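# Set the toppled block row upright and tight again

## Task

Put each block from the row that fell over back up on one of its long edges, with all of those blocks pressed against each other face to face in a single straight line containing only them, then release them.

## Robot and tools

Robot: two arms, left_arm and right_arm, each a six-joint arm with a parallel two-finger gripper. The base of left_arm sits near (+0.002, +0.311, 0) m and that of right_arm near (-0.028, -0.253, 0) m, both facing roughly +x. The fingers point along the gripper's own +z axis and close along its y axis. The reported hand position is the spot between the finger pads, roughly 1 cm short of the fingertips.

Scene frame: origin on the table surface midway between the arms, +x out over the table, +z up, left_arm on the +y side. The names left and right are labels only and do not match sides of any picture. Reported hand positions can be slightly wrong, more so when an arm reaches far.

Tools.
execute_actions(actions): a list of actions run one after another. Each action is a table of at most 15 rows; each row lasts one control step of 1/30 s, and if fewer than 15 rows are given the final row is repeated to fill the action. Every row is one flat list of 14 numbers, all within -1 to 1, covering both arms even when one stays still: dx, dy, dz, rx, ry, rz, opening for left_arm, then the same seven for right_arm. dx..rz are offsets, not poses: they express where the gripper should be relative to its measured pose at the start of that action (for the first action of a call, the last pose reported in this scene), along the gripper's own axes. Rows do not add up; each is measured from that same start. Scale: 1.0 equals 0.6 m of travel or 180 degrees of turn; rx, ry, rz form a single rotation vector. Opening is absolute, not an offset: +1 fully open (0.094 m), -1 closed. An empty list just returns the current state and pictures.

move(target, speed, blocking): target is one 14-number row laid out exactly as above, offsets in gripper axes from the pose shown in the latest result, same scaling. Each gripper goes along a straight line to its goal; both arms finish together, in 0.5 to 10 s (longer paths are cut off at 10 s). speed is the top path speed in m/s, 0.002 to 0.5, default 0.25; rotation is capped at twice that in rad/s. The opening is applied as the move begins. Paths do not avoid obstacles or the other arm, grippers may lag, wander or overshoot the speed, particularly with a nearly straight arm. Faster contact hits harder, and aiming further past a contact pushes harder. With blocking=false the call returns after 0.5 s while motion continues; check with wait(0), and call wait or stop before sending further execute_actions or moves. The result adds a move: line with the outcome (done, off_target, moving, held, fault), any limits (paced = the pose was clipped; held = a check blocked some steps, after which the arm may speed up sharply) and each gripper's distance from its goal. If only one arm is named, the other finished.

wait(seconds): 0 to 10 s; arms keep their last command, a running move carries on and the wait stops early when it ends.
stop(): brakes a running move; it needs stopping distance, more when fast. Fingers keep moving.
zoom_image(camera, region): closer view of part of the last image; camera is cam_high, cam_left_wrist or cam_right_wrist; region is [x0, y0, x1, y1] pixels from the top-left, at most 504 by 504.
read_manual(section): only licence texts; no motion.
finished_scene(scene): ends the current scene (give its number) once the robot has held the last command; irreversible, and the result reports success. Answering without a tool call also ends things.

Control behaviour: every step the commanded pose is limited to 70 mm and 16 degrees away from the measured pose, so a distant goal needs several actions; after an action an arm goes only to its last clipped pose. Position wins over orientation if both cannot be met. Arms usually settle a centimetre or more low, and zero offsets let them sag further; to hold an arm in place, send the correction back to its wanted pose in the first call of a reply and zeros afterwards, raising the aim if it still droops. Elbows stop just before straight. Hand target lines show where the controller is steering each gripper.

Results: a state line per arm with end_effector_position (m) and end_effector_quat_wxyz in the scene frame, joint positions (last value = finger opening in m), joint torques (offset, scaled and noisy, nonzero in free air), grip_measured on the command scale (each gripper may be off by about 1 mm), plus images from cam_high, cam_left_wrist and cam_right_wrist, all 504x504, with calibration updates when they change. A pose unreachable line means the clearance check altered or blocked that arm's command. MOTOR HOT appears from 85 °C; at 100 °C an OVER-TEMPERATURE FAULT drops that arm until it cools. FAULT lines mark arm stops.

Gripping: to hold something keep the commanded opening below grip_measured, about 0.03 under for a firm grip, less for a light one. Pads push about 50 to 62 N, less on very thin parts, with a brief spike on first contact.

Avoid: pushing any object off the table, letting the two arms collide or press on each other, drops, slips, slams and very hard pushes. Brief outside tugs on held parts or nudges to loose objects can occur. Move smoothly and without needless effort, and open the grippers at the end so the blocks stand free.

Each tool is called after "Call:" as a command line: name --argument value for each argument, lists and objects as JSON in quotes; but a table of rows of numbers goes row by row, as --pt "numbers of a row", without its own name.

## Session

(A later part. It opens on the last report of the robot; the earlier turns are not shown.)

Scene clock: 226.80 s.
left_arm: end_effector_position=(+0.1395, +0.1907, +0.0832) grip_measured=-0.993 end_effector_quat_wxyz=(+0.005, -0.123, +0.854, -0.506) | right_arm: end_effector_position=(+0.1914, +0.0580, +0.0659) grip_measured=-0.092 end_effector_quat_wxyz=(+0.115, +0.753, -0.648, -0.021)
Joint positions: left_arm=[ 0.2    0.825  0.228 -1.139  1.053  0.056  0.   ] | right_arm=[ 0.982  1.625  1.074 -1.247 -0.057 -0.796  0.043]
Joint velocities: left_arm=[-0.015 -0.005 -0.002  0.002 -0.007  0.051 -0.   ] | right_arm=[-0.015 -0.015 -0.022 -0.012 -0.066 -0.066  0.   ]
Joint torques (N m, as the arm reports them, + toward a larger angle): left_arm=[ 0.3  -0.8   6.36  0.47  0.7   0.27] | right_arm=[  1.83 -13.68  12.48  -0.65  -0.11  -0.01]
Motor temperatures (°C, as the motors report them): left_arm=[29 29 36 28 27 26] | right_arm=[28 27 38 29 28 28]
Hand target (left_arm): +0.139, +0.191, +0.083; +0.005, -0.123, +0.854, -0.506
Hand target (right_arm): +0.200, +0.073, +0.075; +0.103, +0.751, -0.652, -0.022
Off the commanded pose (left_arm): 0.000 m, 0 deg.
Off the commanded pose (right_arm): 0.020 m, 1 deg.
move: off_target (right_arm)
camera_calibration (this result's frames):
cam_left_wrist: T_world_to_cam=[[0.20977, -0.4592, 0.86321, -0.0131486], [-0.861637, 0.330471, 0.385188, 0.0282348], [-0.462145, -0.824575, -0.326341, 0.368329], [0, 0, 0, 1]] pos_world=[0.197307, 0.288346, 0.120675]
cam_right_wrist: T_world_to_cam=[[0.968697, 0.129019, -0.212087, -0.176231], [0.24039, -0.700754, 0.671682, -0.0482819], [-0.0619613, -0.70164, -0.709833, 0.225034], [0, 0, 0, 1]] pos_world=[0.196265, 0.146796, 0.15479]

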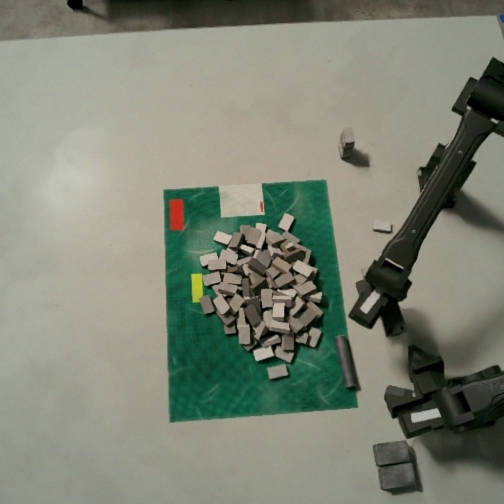

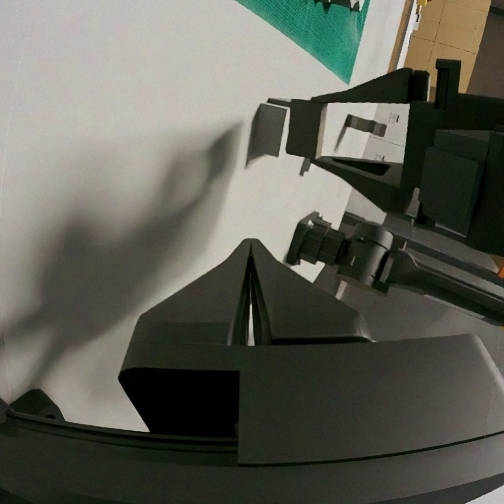

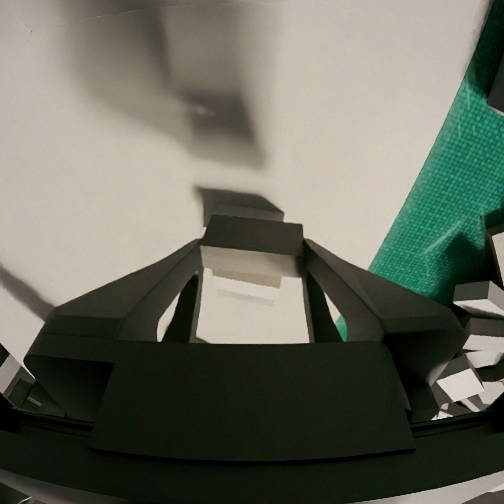

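Call:
move --target '[0,0,0,0,0,0,-1,-0.06,-0.01,-0.015,0.034,-0.03,0,-0.3]' --speed 0.08

Call:
move --target '[0,0,0,0,0,0,-1,0,0,0.04,0,0,0,-0.3]' --speed 0.05

Scene clock: 235.30 s.
left_arm: end_effector_position=(+0.1395, +0.1907, +0.0832) grip_measured=-0.993 end_effector_quat_wxyz=(+0.005, -0.123, +0.854, -0.506) | right_arm: end_effector_position=(+0.1917, +0.0893, +0.0625) grip_measured=-0.092 end_effector_quat_wxyz=(+0.061, +0.756, -0.651, -0.022)
Joint positions: left_arm=[ 0.2    0.825  0.228 -1.139  1.053  0.056  0.   ] | right_arm=[ 1.027  1.622  1.074 -1.139 -0.057 -0.747  0.043]
Joint velocities: left_arm=[ 0.005  0.005  0.012 -0.007  0.037 -0.022  0.   ] | right_arm=[ 0.005 -0.005 -0.002 -0.002 -0.007  0.051  0.   ]
Joint torques (N m, as the arm reports them, + toward a larger angle): left_arm=[ 0.34 -0.96  6.37  0.4   0.68  0.27] | right_arm=[  0.64 -16.61   8.21   0.7    0.     0.01]
Motor temperatures (°C, as the motors report them): left_arm=[29 29 36 28 27 26] | right_arm=[28 28 38 29 28 28]
Hand target (left_arm): +0.139, +0.191, +0.083; +0.005, -0.123, +0.854, -0.506
Hand target (right_arm): +0.193, +0.095, +0.070; +0.043, +0.755, -0.653, -0.022
Off the commanded pose (left_arm): 0.000 m, 0 deg.
Off the commanded pose (right_arm): 0.009 m, 2 deg.
move: done
camera_calibration (this result's frames):
cam_left_wrist: T_world_to_cam=[[0.20977, -0.4592, 0.86321, -0.0131486], [-0.861637, 0.330471, 0.385188, 0.0282348], [-0.462145, -0.824575, -0.326341, 0.368329], [0, 0, 0, 1]] pos_world=[0.197307, 0.288346, 0.120675]
cam_right_wrist: T_world_to_cam=[[0.981046, 0.14033, -0.133629, -0.189555], [0.193339, -0.755186, 0.62635, -0.00744826], [-0.0130189, -0.640314, -0.768003, 0.23339], [0, 0, 0, 1]] pos_world=[0.190441, 0.170418, 0.158579]

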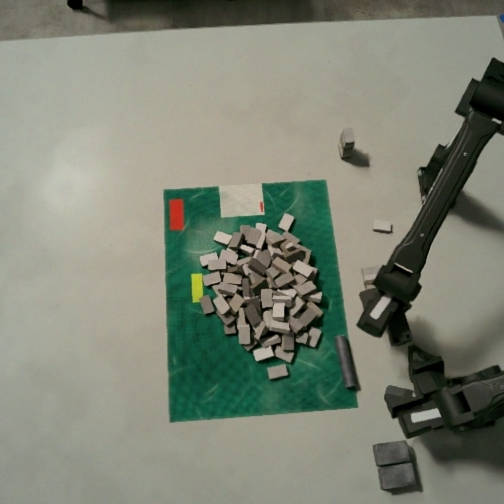

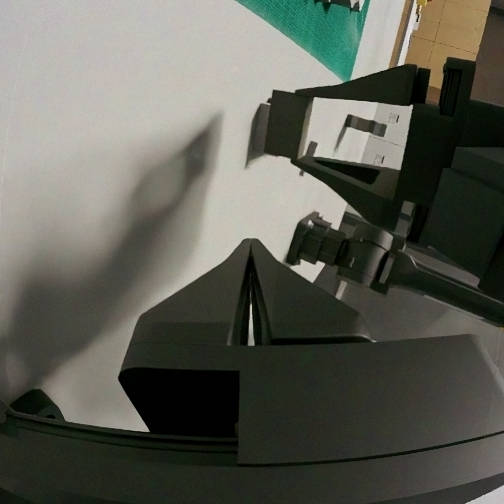

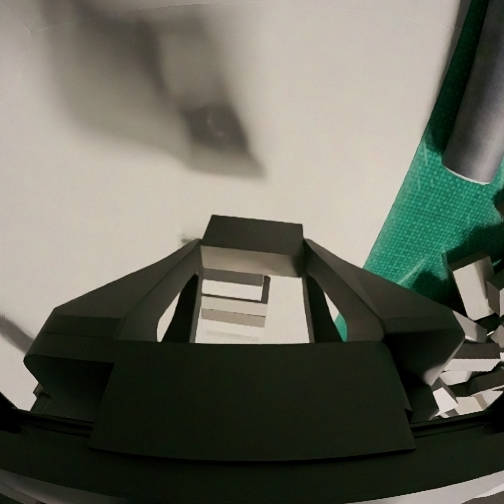

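Scene clock: 236.13 s.
left_arm: end_effector_position=(+0.1395, +0.1907, +0.0832) grip_measured=-0.993 end_effector_quat_wxyz=(+0.005, -0.123, +0.854, -0.506) | right_arm: end_effector_position=(+0.1908, +0.0880, +0.0457) grip_measured=-0.092 end_effector_quat_wxyz=(+0.059, +0.756, -0.651, -0.022)
Joint positions: left_arm=[ 0.2    0.825  0.228 -1.139  1.053  0.056  0.   ] | right_arm=[ 1.027  1.641  1.047 -1.089 -0.057 -0.747  0.043]
Joint velocities: left_arm=[-0.005 -0.005 -0.002 -0.007 -0.007 -0.051 -0.001] | right_arm=[-0.005 -0.005  0.012  0.002  0.007 -0.022  0.   ]
Joint torques (N m, as the arm reports them, + toward a larger angle): left_arm=[ 0.25 -0.77  6.32  0.39  0.68  0.29] | right_arm=[  1.31 -14.35   7.15   0.72  -0.05  -0.09]
Motor temperatures (°C, as the motors report them): left_arm=[29 29 36 28 28 26] | right_arm=[28 28 38 29 28 28]
Hand target (left_arm): +0.139, +0.191, +0.083; +0.005, -0.123, +0.854, -0.506
Hand target (right_arm): +0.189, +0.088, +0.039; +0.061, +0.756, -0.651, -0.022
Off the commanded pose (left_arm): 0.000 m, 0 deg.
Off the commanded pose (right_arm): 0.007 m, 0 deg.
move: done
camera_calibration (this result's frames):
cam_left_wrist: T_world_to_cam=[[0.20977, -0.4592, 0.86321, -0.0131486], [-0.861637, 0.330471, 0.385188, 0.0282348], [-0.462145, -0.824575, -0.326341, 0.368329], [0, 0, 0, 1]] pos_world=[0.197307, 0.288346, 0.120675]
cam_right_wrist: T_world_to_cam=[[0.9813, 0.140707, -0.131344, -0.190994], [0.192137, -0.756965, 0.62457, 0.0027805], [-0.011541, -0.638126, -0.769845, 0.219278], [0, 0, 0, 1]] pos_world=[0.189419, 0.168906, 0.141988]

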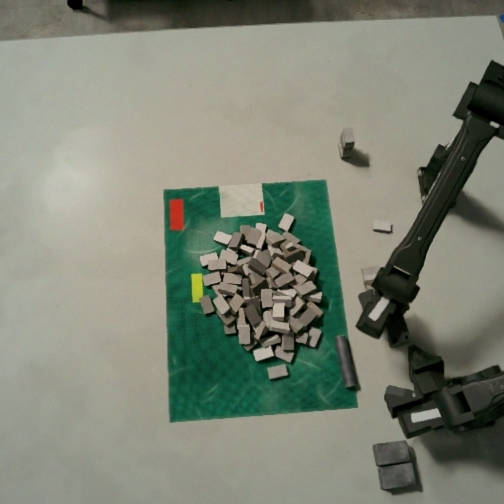

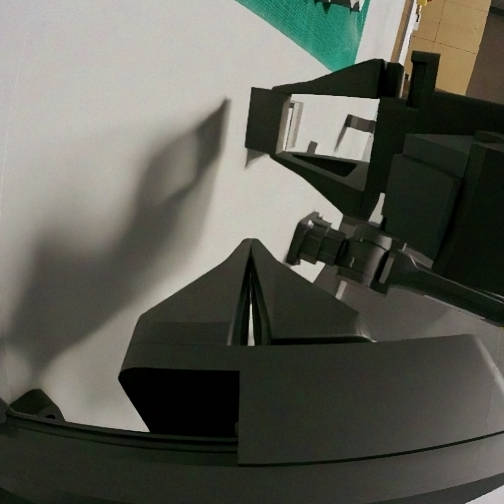

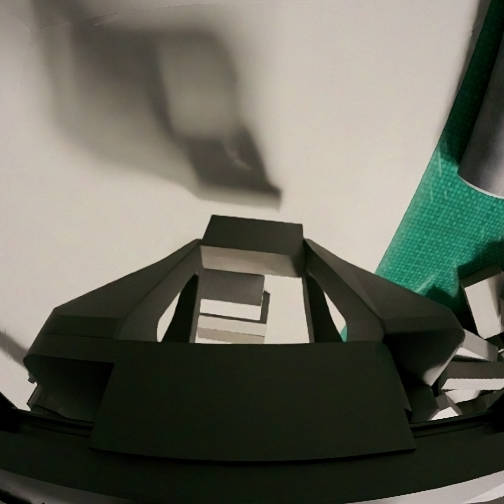

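Call:
move --target '[0,0,0,0,0,0,-1,0.025,0.03,0.035,0.01,-0.008,0,-0.3]' --speed 0.04

Call:
move --target '[0,0,0,0,0,0,-1,0,0,0,0,0,0,0.6]'

Call:
move --target '[0,0,0,0,0,0,-1,0,-0.02,-0.13,0.02,-0.02,0,0.6]' --speed 0.1

Call:
move --target '[0,0,0,0,0,0,-1,0.27,0,0.0,0,-0.33,0,0.6]' --speed 0.15

Scene clock: 244.33 s.
left_arm: end_effector_position=(+0.1395, +0.1907, +0.0832) grip_measured=-0.993 end_effector_quat_wxyz=(+0.005, -0.123, +0.854, -0.506) | right_arm: end_effector_position=(+0.1773, +0.0694, +0.0279) grip_measured=-0.092 end_effector_quat_wxyz=(+0.045, +0.757, -0.651, -0.022)
Joint positions: left_arm=[ 0.2    0.825  0.228 -1.139  1.053  0.056  0.   ] | right_arm=[ 1.031  1.6    0.94  -0.994 -0.054 -0.743  0.043]
Joint velocities: left_arm=[ 0.015 -0.015  0.007 -0.017 -0.066 -0.007 -0.001] | right_arm=[-0.005 -0.005 -0.007 -0.017 -0.037 -0.022 -0.001]
Joint torques (N m, as the arm reports them, + toward a larger angle): left_arm=[-0.3  -0.57  6.42  0.41  0.67  0.28] | right_arm=[  1.31 -14.73   6.16   0.97  -0.01   0.  ]
Motor temperatures (°C, as the motors report them): left_arm=[29 29 37 28 28 26] | right_arm=[28 28 37 29 28 28]
Hand target (left_arm): +0.139, +0.191, +0.083; +0.005, -0.123, +0.854, -0.506
Hand target (right_arm): +0.173, +0.069, +0.027; +0.039, +0.757, -0.652, -0.021
Off the commanded pose (left_arm): 0.000 m, 0 deg.
Off the commanded pose (right_arm): 0.004 m, 1 deg.
move: done
camera_calibration (this result's frames):
cam_left_wrist: T_world_to_cam=[[0.20977, -0.4592, 0.86321, -0.0131486], [-0.861637, 0.330471, 0.385188, 0.0282348], [-0.462145, -0.824575, -0.326341, 0.368329], [0, 0, 0, 1]] pos_world=[0.197307, 0.288346, 0.120675]
cam_right_wrist: T_world_to_cam=[[0.983553, 0.14371, -0.109408, -0.178623], [0.180584, -0.770699, 0.611074, 0.00571629], [0.00349635, -0.620782, -0.783976, 0.190104], [0, 0, 0, 1]] pos_world=[0.173989, 0.148088, 0.126001]

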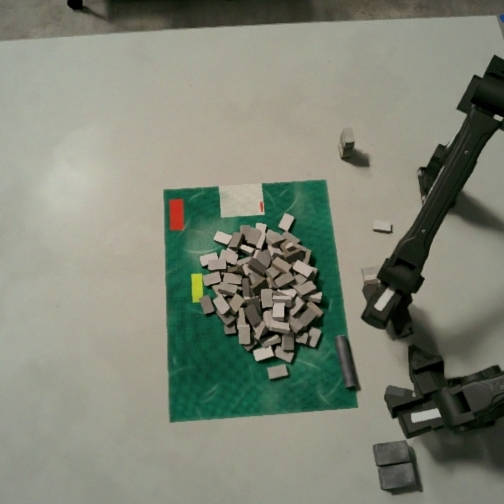

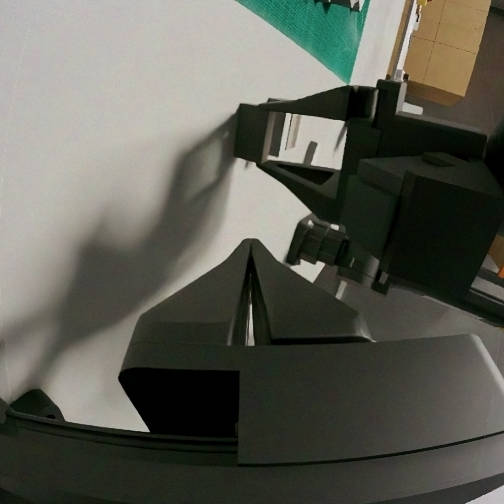

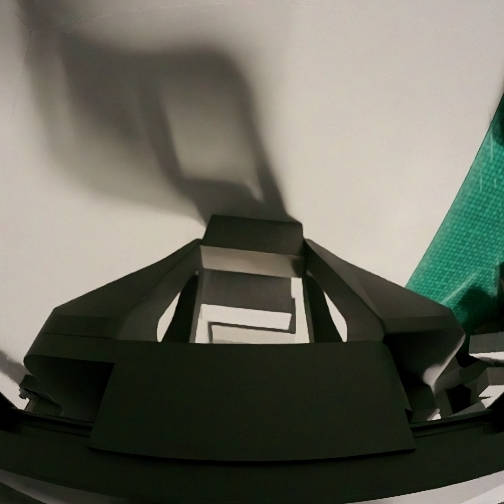

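Scene clock: 244.83 s.
left_arm: end_effector_position=(+0.1395, +0.1907, +0.0832) grip_measured=-0.993 end_effector_quat_wxyz=(+0.005, -0.123, +0.854, -0.506) | right_arm: end_effector_position=(+0.1773, +0.0694, +0.0279) grip_measured=+0.597 end_effector_quat_wxyz=(+0.045, +0.757, -0.651, -0.022)
Joint positions: left_arm=[ 0.2    0.825  0.228 -1.139  1.053  0.056  0.   ] | right_arm=[ 1.031  1.6    0.94  -0.994 -0.054 -0.743  0.075]
Joint velocities: left_arm=[-0.005  0.005 -0.012 -0.007  0.007 -0.022 -0.   ] | right_arm=[-0.005 -0.005  0.002  0.002  0.037 -0.066 -0.001]
Joint torques (N m, as the arm reports them, + toward a larger angle): left_arm=[-0.17 -1.15  6.47  0.35  0.68  0.27] | right_arm=[  1.31 -15.06   7.56   0.27  -0.01  -0.12]
Motor temperatures (°C, as the motors report them): left_arm=[29 29 37 28 28 26] | right_arm=[28 28 37 29 28 28]
Hand target (left_arm): +0.139, +0.191, +0.083; +0.005, -0.123, +0.854, -0.506
Hand target (right_arm): +0.177, +0.069, +0.028; +0.045, +0.757, -0.651, -0.022
Off the commanded pose (left_arm): 0.000 m, 0 deg.
Off the commanded pose (right_arm): 0.000 m, 0 deg.
move: done
camera_calibration (this result's frames):
cam_left_wrist: T_world_to_cam=[[0.20977, -0.4592, 0.86321, -0.0131486], [-0.861637, 0.330471, 0.385188, 0.0282348], [-0.462145, -0.824575, -0.326341, 0.368329], [0, 0, 0, 1]] pos_world=[0.197307, 0.288346, 0.120675]
cam_right_wrist: T_world_to_cam=[[0.983553, 0.14371, -0.109408, -0.178623], [0.180584, -0.770699, 0.611074, 0.00571629], [0.00349635, -0.620782, -0.783976, 0.190104], [0, 0, 0, 1]] pos_world=[0.173989, 0.148088, 0.126001]

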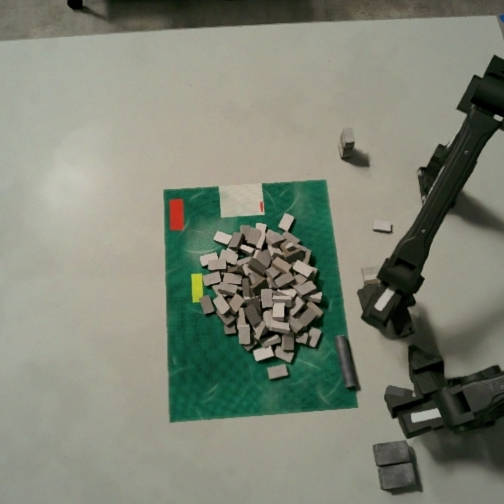

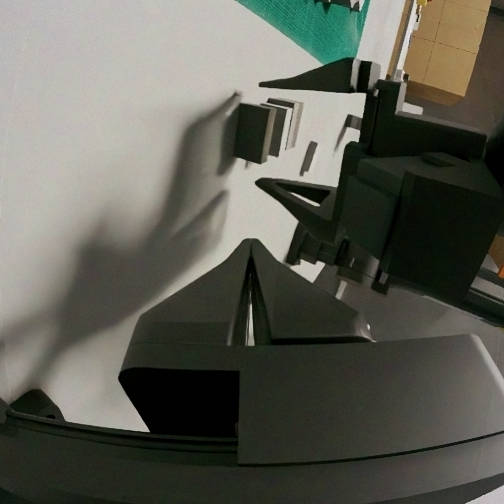

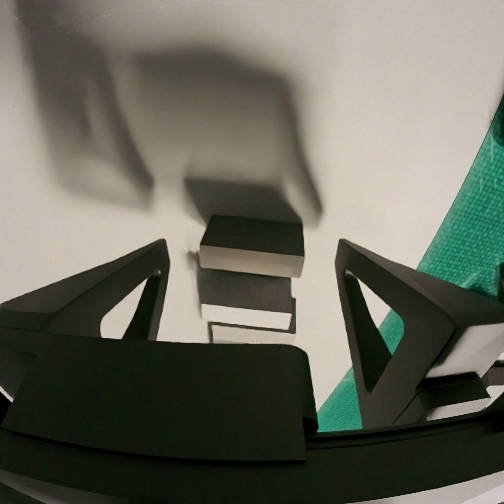

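Scene clock: 246.00 s.
left_arm: end_effector_position=(+0.1395, +0.1907, +0.0832) grip_measured=-0.993 end_effector_quat_wxyz=(+0.005, -0.123, +0.854, -0.506) | right_arm: end_effector_position=(+0.1843, +0.0622, +0.0880) grip_measured=+0.597 end_effector_quat_wxyz=(+0.017, +0.755, -0.655, -0.026)
Joint positions: left_arm=[ 0.2    0.825  0.228 -1.139  1.053  0.056  0.   ] | right_arm=[ 1.005  1.467  0.975 -1.107 -0.054 -0.76   0.075]
Joint velocities: left_arm=[-0.015 -0.005 -0.027 -0.032 -0.037  0.007 -0.   ] | right_arm=[-0.005 -0.005  0.017  0.007  0.007 -0.037 -0.001]
Joint torques (N m, as the arm reports them, + toward a larger angle): left_arm=[ 0.15 -1.1   6.31  0.49  0.68  0.26] | right_arm=[  0.9  -13.62  12.97  -0.41   0.04  -0.28]
Motor temperatures (°C, as the motors report them): left_arm=[29 29 37 28 28 26] | right_arm=[28 28 37 29 28 28]
Hand target (left_arm): +0.139, +0.191, +0.083; +0.005, -0.123, +0.854, -0.506
Hand target (right_arm): +0.196, +0.072, +0.105; +0.000, +0.757, -0.653, -0.026
Off the commanded pose (left_arm): 0.000 m, 0 deg.
Off the commanded pose (right_arm): 0.024 m, 2 deg.
move: off_target (right_arm)
camera_calibration (this result's frames):
cam_left_wrist: T_world_to_cam=[[0.20977, -0.4592, 0.86321, -0.0131486], [-0.861637, 0.330471, 0.385188, 0.0282348], [-0.462145, -0.824575, -0.326341, 0.368329], [0, 0, 0, 1]] pos_world=[0.197307, 0.288346, 0.120675]
cam_right_wrist: T_world_to_cam=[[0.987717, 0.138492, -0.0723517, -0.181649], [0.154636, -0.799982, 0.579755, -0.0284454], [0.0224112, -0.583823, -0.811572, 0.229356], [0, 0, 0, 1]] pos_world=[0.178677, 0.136304, 0.189487]

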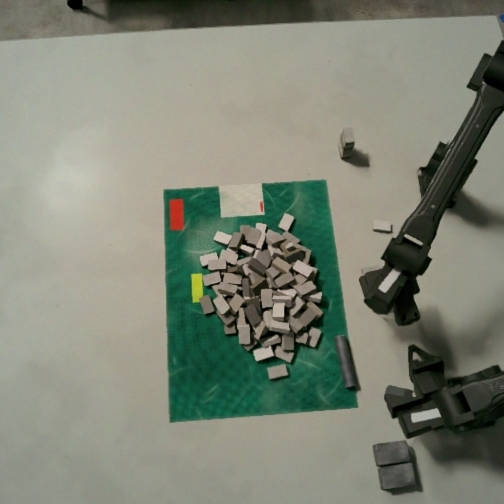

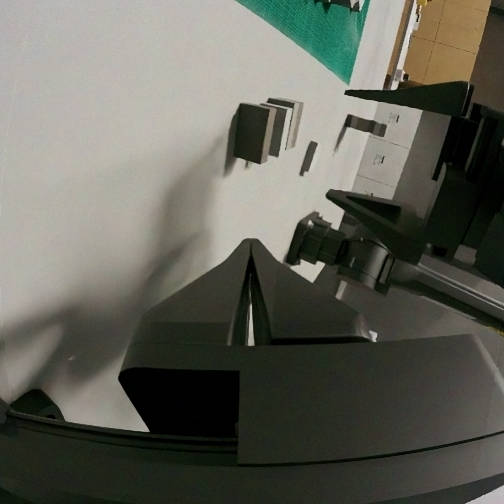

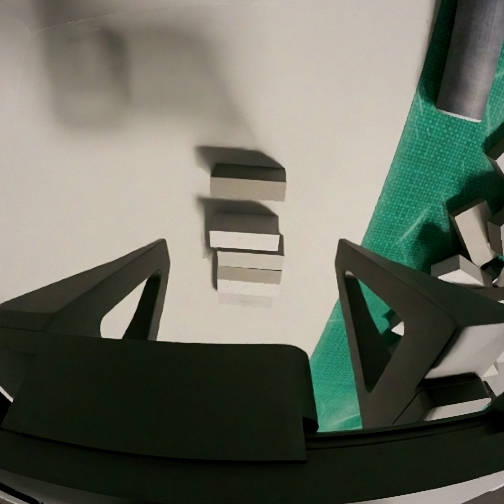

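Scene clock: 250.07 s.
left_arm: end_effector_position=(+0.1395, +0.1907, +0.0832) grip_measured=-0.993 end_effector_quat_wxyz=(+0.005, -0.123, +0.854, -0.506) | right_arm: end_effector_position=(+0.2071, -0.0972, +0.0810) grip_measured=+0.597 end_effector_quat_wxyz=(-0.304, +0.641, -0.577, -0.405)
Joint positions: left_arm=[ 0.2    0.825  0.228 -1.139  1.053  0.056  0.   ] | right_arm=[ 0.083  1.401  0.579 -1.031 -1.04  -1.805  0.075]
Joint velocities: left_arm=[ 0.015 -0.015 -0.007 -0.002  0.022  0.11   0.   ] | right_arm=[ 0.005 -0.005 -0.012 -0.007 -0.037 -0.066 -0.   ]
Joint torques (N m, as the arm reports them, + toward a larger angle): left_arm=[ 0.03 -0.92  6.33  0.4   0.66  0.27] | right_arm=[ 0.9  -8.46  7.   -0.81 -0.62 -0.23]
Motor temperatures (°C, as the motors report them): left_arm=[29 29 37 28 28 26] | right_arm=[28 28 37 29 28 28]
Hand target (left_arm): +0.139, +0.191, +0.083; +0.005, -0.123, +0.854, -0.506
Hand target (right_arm): +0.209, -0.098, +0.082; -0.303, +0.639, -0.577, -0.409
Off the commanded pose (left_arm): 0.000 m, 0 deg.
Off the commanded pose (right_arm): 0.004 m, 1 deg.
move: done
camera_calibration (this result's frames):
cam_left_wrist: T_world_to_cam=[[0.20977, -0.4592, 0.86321, -0.0131486], [-0.861637, 0.330471, 0.385188, 0.0282348], [-0.462145, -0.824575, -0.326341, 0.368329], [0, 0, 0, 1]] pos_world=[0.197307, 0.288346, 0.120675]
cam_right_wrist: T_world_to_cam=[[0.983266, 0.159692, -0.08767, -0.178353], [0.11033, -0.904951, -0.410963, -0.0761928], [-0.144964, 0.394413, -0.907427, 0.267539], [0, 0, 0, 1]] pos_world=[0.222558, -0.14599, 0.195824]

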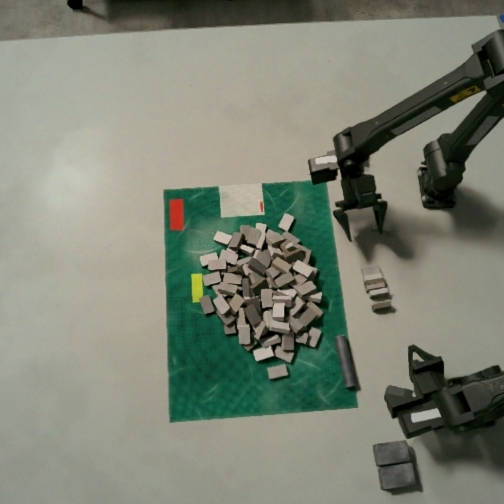

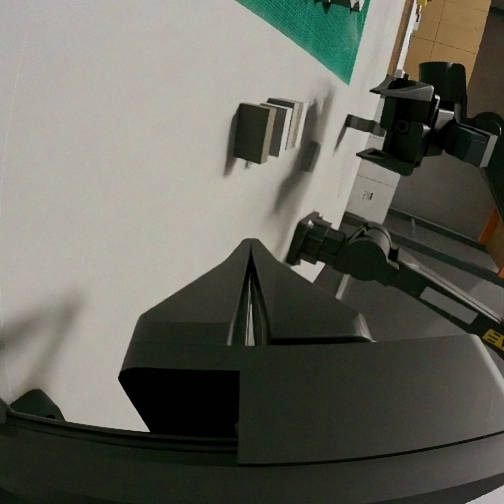

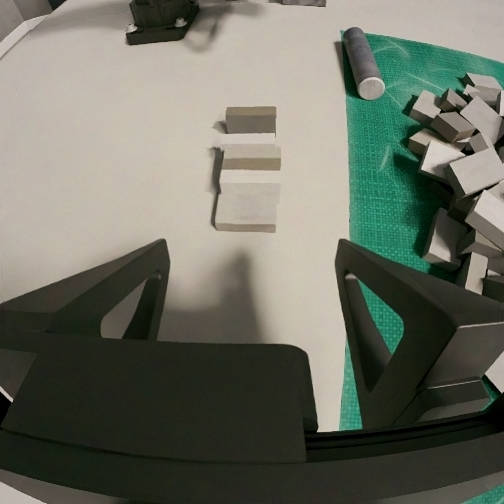

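Call:
move --target '[0,0,0,0,0,0,-1,0.06,0.004,0.15,0,0,0,0.6]' --speed 0.08

Scene clock: 255.77 s.
left_arm: end_effector_position=(+0.1395, +0.1907, +0.0832) grip_measured=-0.993 end_effector_quat_wxyz=(+0.005, -0.123, +0.854, -0.506) | right_arm: end_effector_position=(+0.1970, -0.0369, +0.0091) grip_measured=+0.597 end_effector_quat_wxyz=(-0.311, +0.644, -0.573, -0.400)
Joint positions: left_arm=[ 0.2    0.825  0.228 -1.139  1.053  0.056  0.   ] | right_arm=[ 0.317  1.557  0.436 -0.302 -1.056 -1.335  0.075]
Joint velocities: left_arm=[-0.005  0.005 -0.012 -0.002  0.007  0.022 -0.   ] | right_arm=[-0.015 -0.015  0.007  0.007 -0.007 -0.081 -0.   ]
Joint torques (N m, as the arm reports them, + toward a larger angle): left_arm=[ 0.17 -0.56  6.41  0.39  0.69  0.28] | right_arm=[ 1.66 -7.89  3.24  1.32 -0.43  0.06]
Motor temperatures (°C, as the motors report them): left_arm=[29 29 37 28 28 26] | right_arm=[28 28 36 29 28 28]
Hand target (left_arm): +0.139, +0.191, +0.083; +0.005, -0.123, +0.854, -0.506
Hand target (right_arm): +0.192, -0.037, +0.005; -0.304, +0.641, -0.578, -0.402
Off the commanded pose (left_arm): 0.000 m, 0 deg.
Off the commanded pose (right_arm): 0.008 m, 1 deg.
move: done
camera_calibration (this result's frames):
cam_left_wrist: T_world_to_cam=[[0.20977, -0.4592, 0.86321, -0.0131486], [-0.861637, 0.330471, 0.385188, 0.0282348], [-0.462145, -0.824575, -0.326341, 0.368329], [0, 0, 0, 1]] pos_world=[0.197307, 0.288346, 0.120675]
cam_right_wrist: T_world_to_cam=[[0.984883, 0.159564, -0.0674174, -0.184866], [0.118256, -0.903741, -0.411422, -0.0515296], [-0.126576, 0.39723, -0.908948, 0.17359], [0, 0, 0, 1]] pos_world=[0.210137, -0.0860268, 0.124121]

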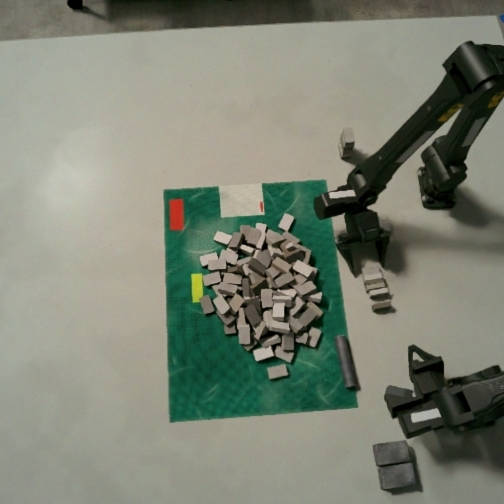

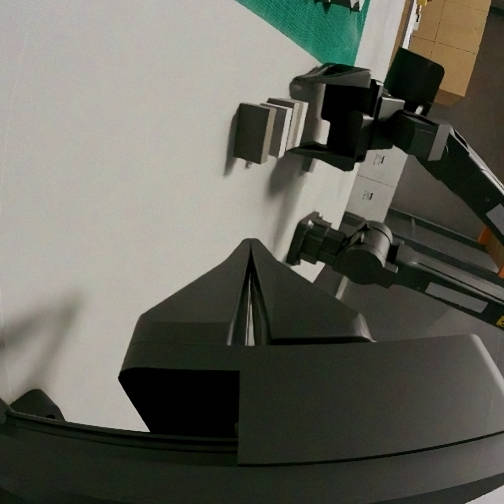

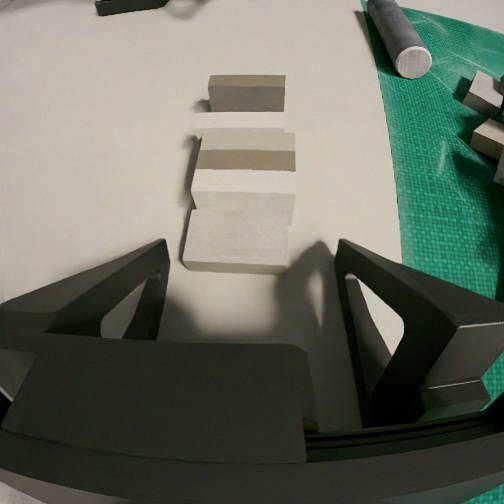

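Call:
move --target '[0,0,0,0,0,0,-1,-0.008,0.012,0.02,0,0,0,0.6]' --speed 0.04

Call:
move --target '[0,0,0,0,0,0,-1,0,0,0,0,0,0,-0.3]'

Call:
move --target '[0,0,0,0,0,0,-1,-0.065,0,-0.09,0,0,0,-0.3]' --speed 0.1

Call:
move --target '[0,0,0,0,0,0,-1,-0.02,-0.02,0,0,0.5,0,-0.3]' --speed 0.2

Scene clock: 264.47 s.
left_arm: end_effector_position=(+0.1395, +0.1907, +0.0832) grip_measured=-0.993 end_effector_quat_wxyz=(+0.005, -0.123, +0.854, -0.506) | right_arm: end_effector_position=(+0.1922, -0.0260, +0.0086) grip_measured=+0.597 end_effector_quat_wxyz=(-0.313, +0.645, -0.571, -0.400)
Joint positions: left_arm=[ 0.2    0.825  0.228 -1.139  1.053  0.056  0.   ] | right_arm=[ 0.36   1.552  0.415 -0.207 -1.051 -1.252  0.075]
Joint velocities: left_arm=[-0.005 -0.005 -0.007 -0.012  0.022 -0.007 -0.   ] | right_arm=[-0.005 -0.005  0.007  0.007 -0.037  0.051 -0.   ]
Joint torques (N m, as the arm reports them, + toward a larger angle): left_arm=[ 0.01 -0.79  6.34  0.38  0.69  0.28] | right_arm=[ 1.86 -9.55  3.45  1.62 -0.35  0.1 ]
Motor temperatures (°C, as the motors report them): left_arm=[29 29 37 28 28 26] | right_arm=[28 28 34 29 28 28]
Hand target (left_arm): +0.139, +0.191, +0.083; +0.005, -0.123, +0.854, -0.506
Hand target (right_arm): +0.188, -0.025, +0.008; -0.311, +0.644, -0.573, -0.399
Off the commanded pose (left_arm): 0.000 m, 0 deg.
Off the commanded pose (right_arm): 0.004 m, 0 deg.
move: done
camera_calibration (this result's frames):
cam_left_wrist: T_world_to_cam=[[0.20977, -0.4592, 0.86321, -0.0131486], [-0.861637, 0.330471, 0.385188, 0.0282348], [-0.462145, -0.824575, -0.326341, 0.368329], [0, 0, 0, 1]] pos_world=[0.197307, 0.288346, 0.120675]
cam_right_wrist: T_world_to_cam=[[0.984814, 0.162465, -0.0612089, -0.181879], [0.122897, -0.90139, -0.415201, -0.0421801], [-0.122629, 0.401373, -0.907668, 0.167578], [0, 0, 0, 1]] pos_world=[0.20485, -0.0757333, 0.12346]

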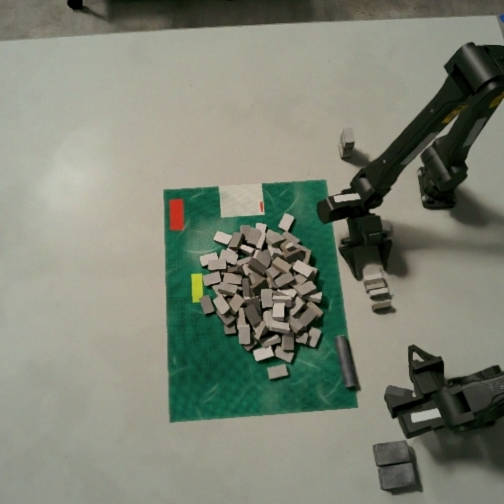

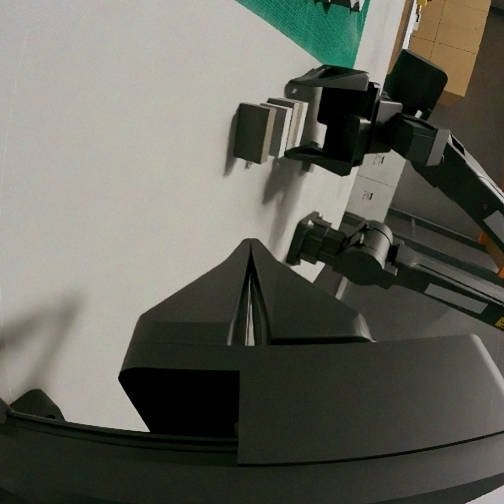

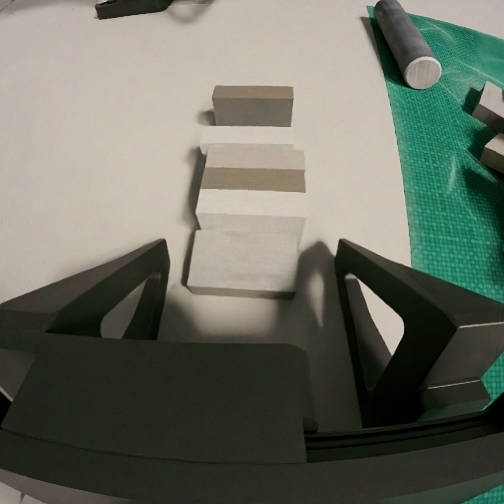

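Scene clock: 264.97 s.
left_arm: end_effector_position=(+0.1395, +0.1907, +0.0832) grip_measured=-0.993 end_effector_quat_wxyz=(+0.005, -0.123, +0.854, -0.506) | right_arm: end_effector_position=(+0.1922, -0.0261, +0.0086) grip_measured=-0.083 end_effector_quat_wxyz=(-0.313, +0.645, -0.571, -0.400)
Joint positions: left_arm=[ 0.2    0.825  0.228 -1.139  1.053  0.056  0.   ] | right_arm=[ 0.36   1.552  0.415 -0.207 -1.051 -1.252  0.043]
Joint velocities: left_arm=[ 0.005 -0.005  0.012  0.007 -0.051  0.037  0.   ] | right_arm=[-0.005 -0.005 -0.017  0.012  0.022 -0.066  0.   ]
Joint torques (N m, as the arm reports them, + toward a larger angle): left_arm=[-0.06 -0.69  6.38  0.41  0.68  0.28] | right_arm=[ 1.46 -9.59  4.35  0.59 -0.55 -0.15]
Motor temperatures (°C, as the motors report them): left_arm=[29 29 37 28 28 26] | right_arm=[28 28 34 29 28 28]
Hand target (left_arm): +0.139, +0.191, +0.083; +0.005, -0.123, +0.854, -0.506
Hand target (right_arm): +0.192, -0.026, +0.009; -0.313, +0.645, -0.571, -0.400
Off the commanded pose (left_arm): 0.000 m, 0 deg.
Off the commanded pose (right_arm): 0.000 m, 0 deg.
move: done
camera_calibration (this result's frames):
cam_left_wrist: T_world_to_cam=[[0.20977, -0.4592, 0.86321, -0.0131486], [-0.861637, 0.330471, 0.385188, 0.0282348], [-0.462145, -0.824575, -0.326341, 0.368329], [0, 0, 0, 1]] pos_world=[0.197307, 0.288346, 0.120675]
cam_right_wrist: T_world_to_cam=[[0.984845, 0.162173, -0.0614879, -0.18191], [0.122564, -0.901596, -0.414854, -0.0421746], [-0.122715, 0.40103, -0.907808, 0.167551], [0, 0, 0, 1]] pos_world=[0.204884, -0.0757162, 0.123422]

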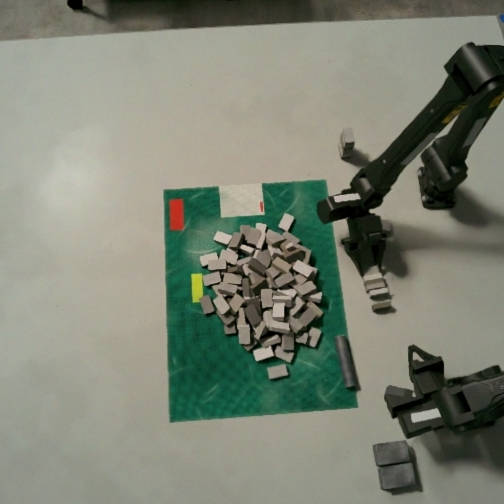

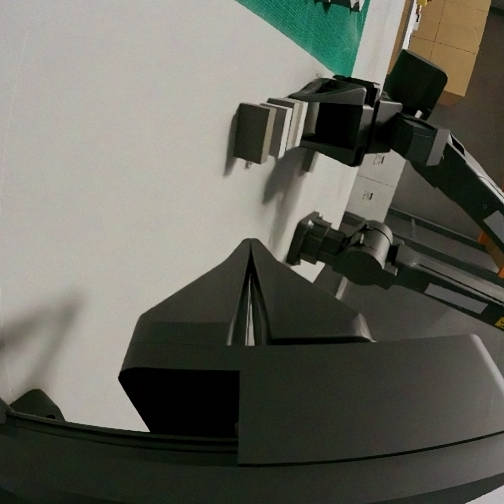

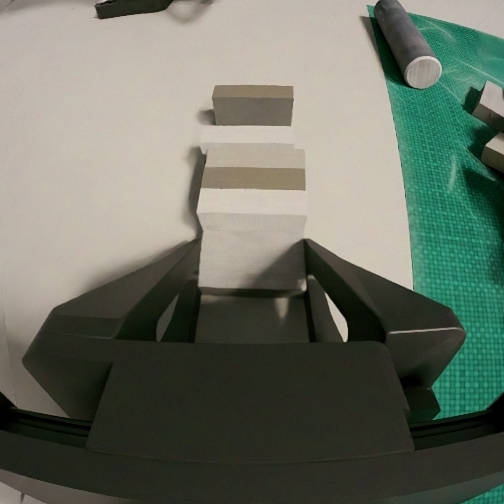

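Scene clock: 266.13 s.
left_arm: end_effector_position=(+0.1395, +0.1907, +0.0832) grip_measured=-0.993 end_effector_quat_wxyz=(+0.005, -0.123, +0.854, -0.506) | right_arm: end_effector_position=(+0.1811, -0.0568, +0.0583) grip_measured=-0.083 end_effector_quat_wxyz=(-0.297, +0.640, -0.579, -0.409)
Joint positions: left_arm=[ 0.2    0.825  0.228 -1.139  1.053  0.056  0.   ] | right_arm=[ 0.254  1.356  0.458 -0.679 -1.06  -1.471  0.043]
Joint velocities: left_arm=[-0.005 -0.005  0.007 -0.022  0.066 -0.007 -0.   ] | right_arm=[-0.005  0.015 -0.012  0.007  0.037 -0.125  0.   ]
Joint torques (N m, as the arm reports them, + toward a larger angle): left_arm=[ 0.05 -0.84  6.39  0.38  0.66  0.27] | right_arm=[ 0.33 -8.31  9.91 -0.4  -0.77 -0.17]
Motor temperatures (°C, as the motors report them): left_arm=[29 29 37 28 28 26] | right_arm=[28 28 35 29 28 28]
Hand target (left_arm): +0.139, +0.191, +0.083; +0.005, -0.123, +0.854, -0.506
Hand target (right_arm): +0.198, -0.055, +0.070; -0.313, +0.645, -0.570, -0.401
Off the commanded pose (left_arm): 0.000 m, 0 deg.
Off the commanded pose (right_arm): 0.022 m, 2 deg.
move: off_target (right_arm)
camera_calibration (this result's frames):
cam_left_wrist: T_world_to_cam=[[0.20977, -0.4592, 0.86321, -0.0131486], [-0.861637, 0.330471, 0.385188, 0.0282348], [-0.462145, -0.824575, -0.326341, 0.368329], [0, 0, 0, 1]] pos_world=[0.197307, 0.288346, 0.120675]
cam_right_wrist: T_world_to_cam=[[0.981192, 0.163327, -0.102889, -0.159767], [0.108173, -0.906685, -0.407702, -0.0460319], [-0.159876, 0.388905, -0.9073, 0.229672], [0, 0, 0, 1]] pos_world=[0.198461, -0.104963, 0.173175]

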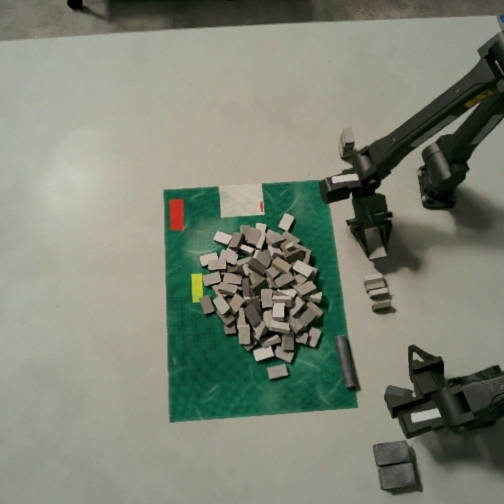

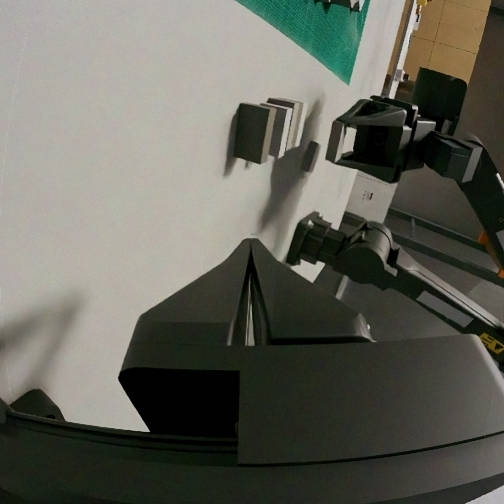

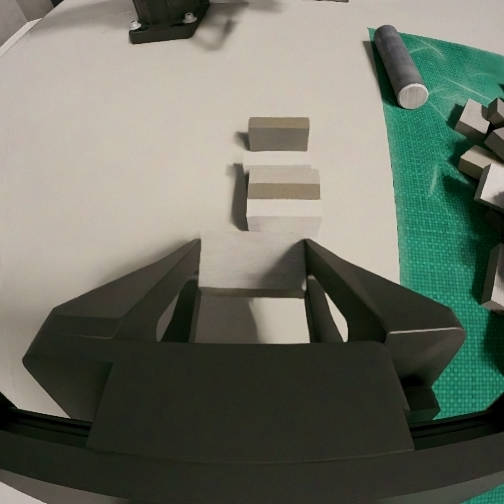

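Scene clock: 270.50 s.
left_arm: end_effector_position=(+0.1395, +0.1907, +0.0832) grip_measured=-0.993 end_effector_quat_wxyz=(+0.005, -0.123, +0.854, -0.506) | right_arm: end_effector_position=(+0.1842, -0.0619, +0.0613) grip_measured=-0.083 end_effector_quat_wxyz=(+0.200, +0.741, -0.618, +0.172)
Joint positions: left_arm=[ 0.2    0.825  0.228 -1.139  1.053  0.056  0.   ] | right_arm=[ 0.974  1.543  0.881 -1.345  0.318 -0.758  0.043]
Joint velocities: left_arm=[ 0.015  0.015 -0.002 -0.002 -0.007  0.007  0.   ] | right_arm=[-0.005 -0.005 -0.002 -0.002 -0.051  0.037  0.   ]
Joint torques (N m, as the arm reports them, + toward a larger angle): left_arm=[-0.06 -0.79  6.4   0.5   0.65  0.29] | right_arm=[  1.81 -11.99  11.39  -1.37   0.31   0.06]
Motor temperatures (°C, as the motors report them): left_arm=[29 29 37 28 28 26] | right_arm=[28 28 36 29 28 28]
Hand target (left_arm): +0.139, +0.191, +0.083; +0.005, -0.123, +0.854, -0.506
Hand target (right_arm): +0.193, -0.049, +0.071; +0.191, +0.739, -0.622, +0.175
Off the commanded pose (left_arm): 0.000 m, 0 deg.
Off the commanded pose (right_arm): 0.017 m, 1 deg.
move: off_target (right_arm)
camera_calibration (this result's frames):
cam_left_wrist: T_world_to_cam=[[0.20977, -0.4592, 0.86321, -0.0131486], [-0.861637, 0.330471, 0.385188, 0.0282348], [-0.462145, -0.824575, -0.326341, 0.368329], [0, 0, 0, 1]] pos_world=[0.197307, 0.288346, 0.120675]
cam_right_wrist: T_world_to_cam=[[0.984614, 0.147148, -0.094252, -0.163824], [0.144006, -0.37774, 0.914644, -0.104612], [0.098985, -0.914144, -0.393118, 0.0750366], [0, 0, 0, 1]] pos_world=[0.16894, 0.0531845, 0.10974]

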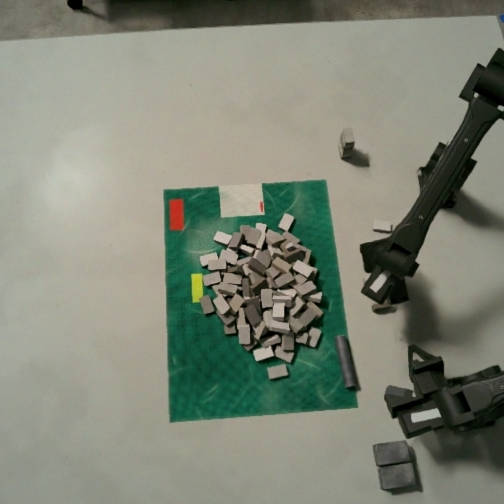

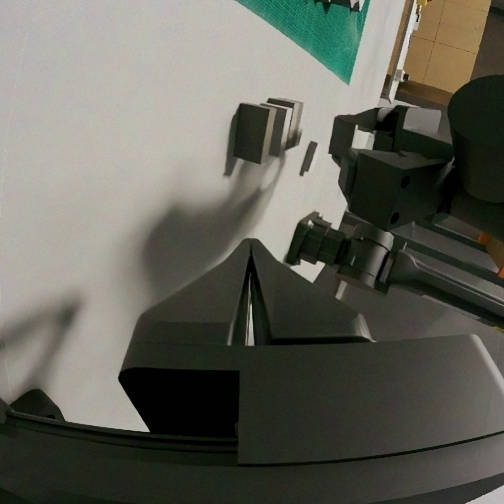

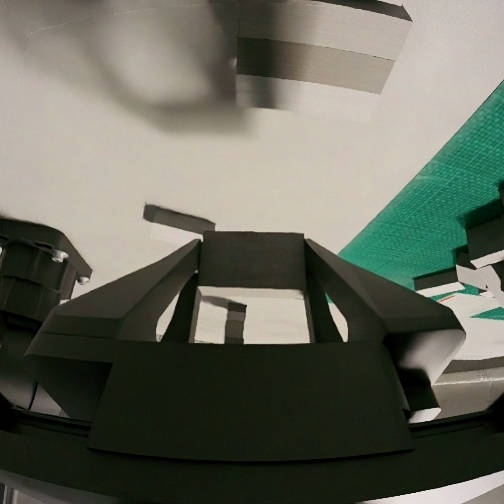

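Call:
move --target '[0,0,0,0,0,0,-1,-0.065,-0.035,0.03,0,-0.01,0,-0.3]' --speed 0.05

Scene clock: 275.93 s.
left_arm: end_effector_position=(+0.1395, +0.1907, +0.0832) grip_measured=-0.993 end_effector_quat_wxyz=(+0.005, -0.123, +0.854, -0.506) | right_arm: end_effector_position=(+0.1865, -0.0526, +0.0223) grip_measured=-0.083 end_effector_quat_wxyz=(+0.211, +0.739, -0.619, +0.161)
Joint positions: left_arm=[ 0.2    0.825  0.228 -1.139  1.053  0.056  0.   ] | right_arm=[ 0.974  1.652  0.881 -1.257  0.295 -0.755  0.043]
Joint velocities: left_arm=[-0.015 -0.005  0.002 -0.012 -0.037  0.037 -0.001] | right_arm=[-0.005 -0.015 -0.002 -0.012 -0.007  0.007 -0.002]
Joint torques (N m, as the arm reports them, + toward a larger angle): left_arm=[ 0.08 -0.76  6.41  0.44  0.68  0.3 ] | right_arm=[  1.59 -12.9   10.     0.05   0.09  -0.18]
Motor temperatures (°C, as the motors report them): left_arm=[29 29 37 28 28 26] | right_arm=[28 28 36 29 28 28]
Hand target (left_arm): +0.139, +0.191, +0.083; +0.005, -0.123, +0.854, -0.506
Hand target (right_arm): +0.197, -0.034, +0.025; +0.190, +0.743, -0.621, +0.160
Off the commanded pose (left_arm): 0.000 m, 0 deg.
Off the commanded pose (right_arm): 0.021 m, 2 deg.
move: off_target (right_arm)
camera_calibration (this result's frames):
cam_left_wrist: T_world_to_cam=[[0.20977, -0.4592, 0.86321, -0.0131486], [-0.861637, 0.330471, 0.385188, 0.0282348], [-0.462145, -0.824575, -0.326341, 0.368329], [0, 0, 0, 1]] pos_world=[0.197307, 0.288346, 0.120675]
cam_right_wrist: T_world_to_cam=[[0.983326, 0.134698, -0.122175, -0.170911], [0.164774, -0.375695, 0.911978, -0.069494], [0.0769413, -0.916902, -0.391625, 0.0718724], [0, 0, 0, 1]] pos_world=[0.173982, 0.0628129, 0.070643]

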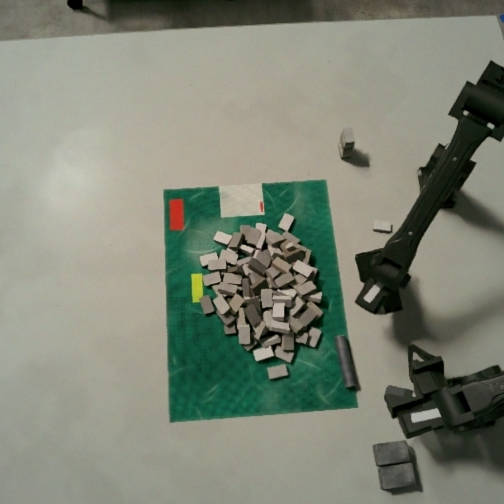

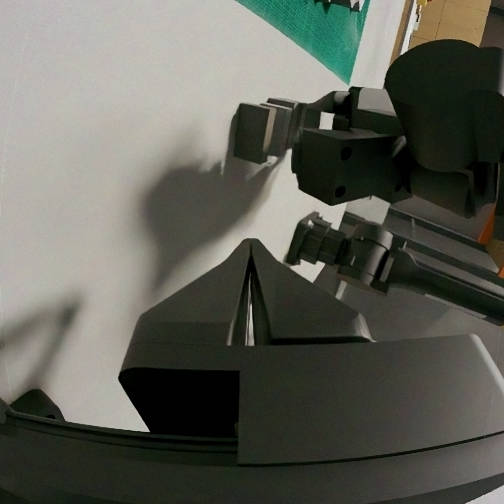

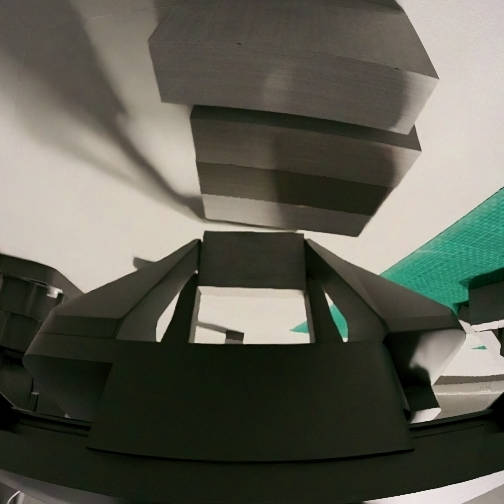

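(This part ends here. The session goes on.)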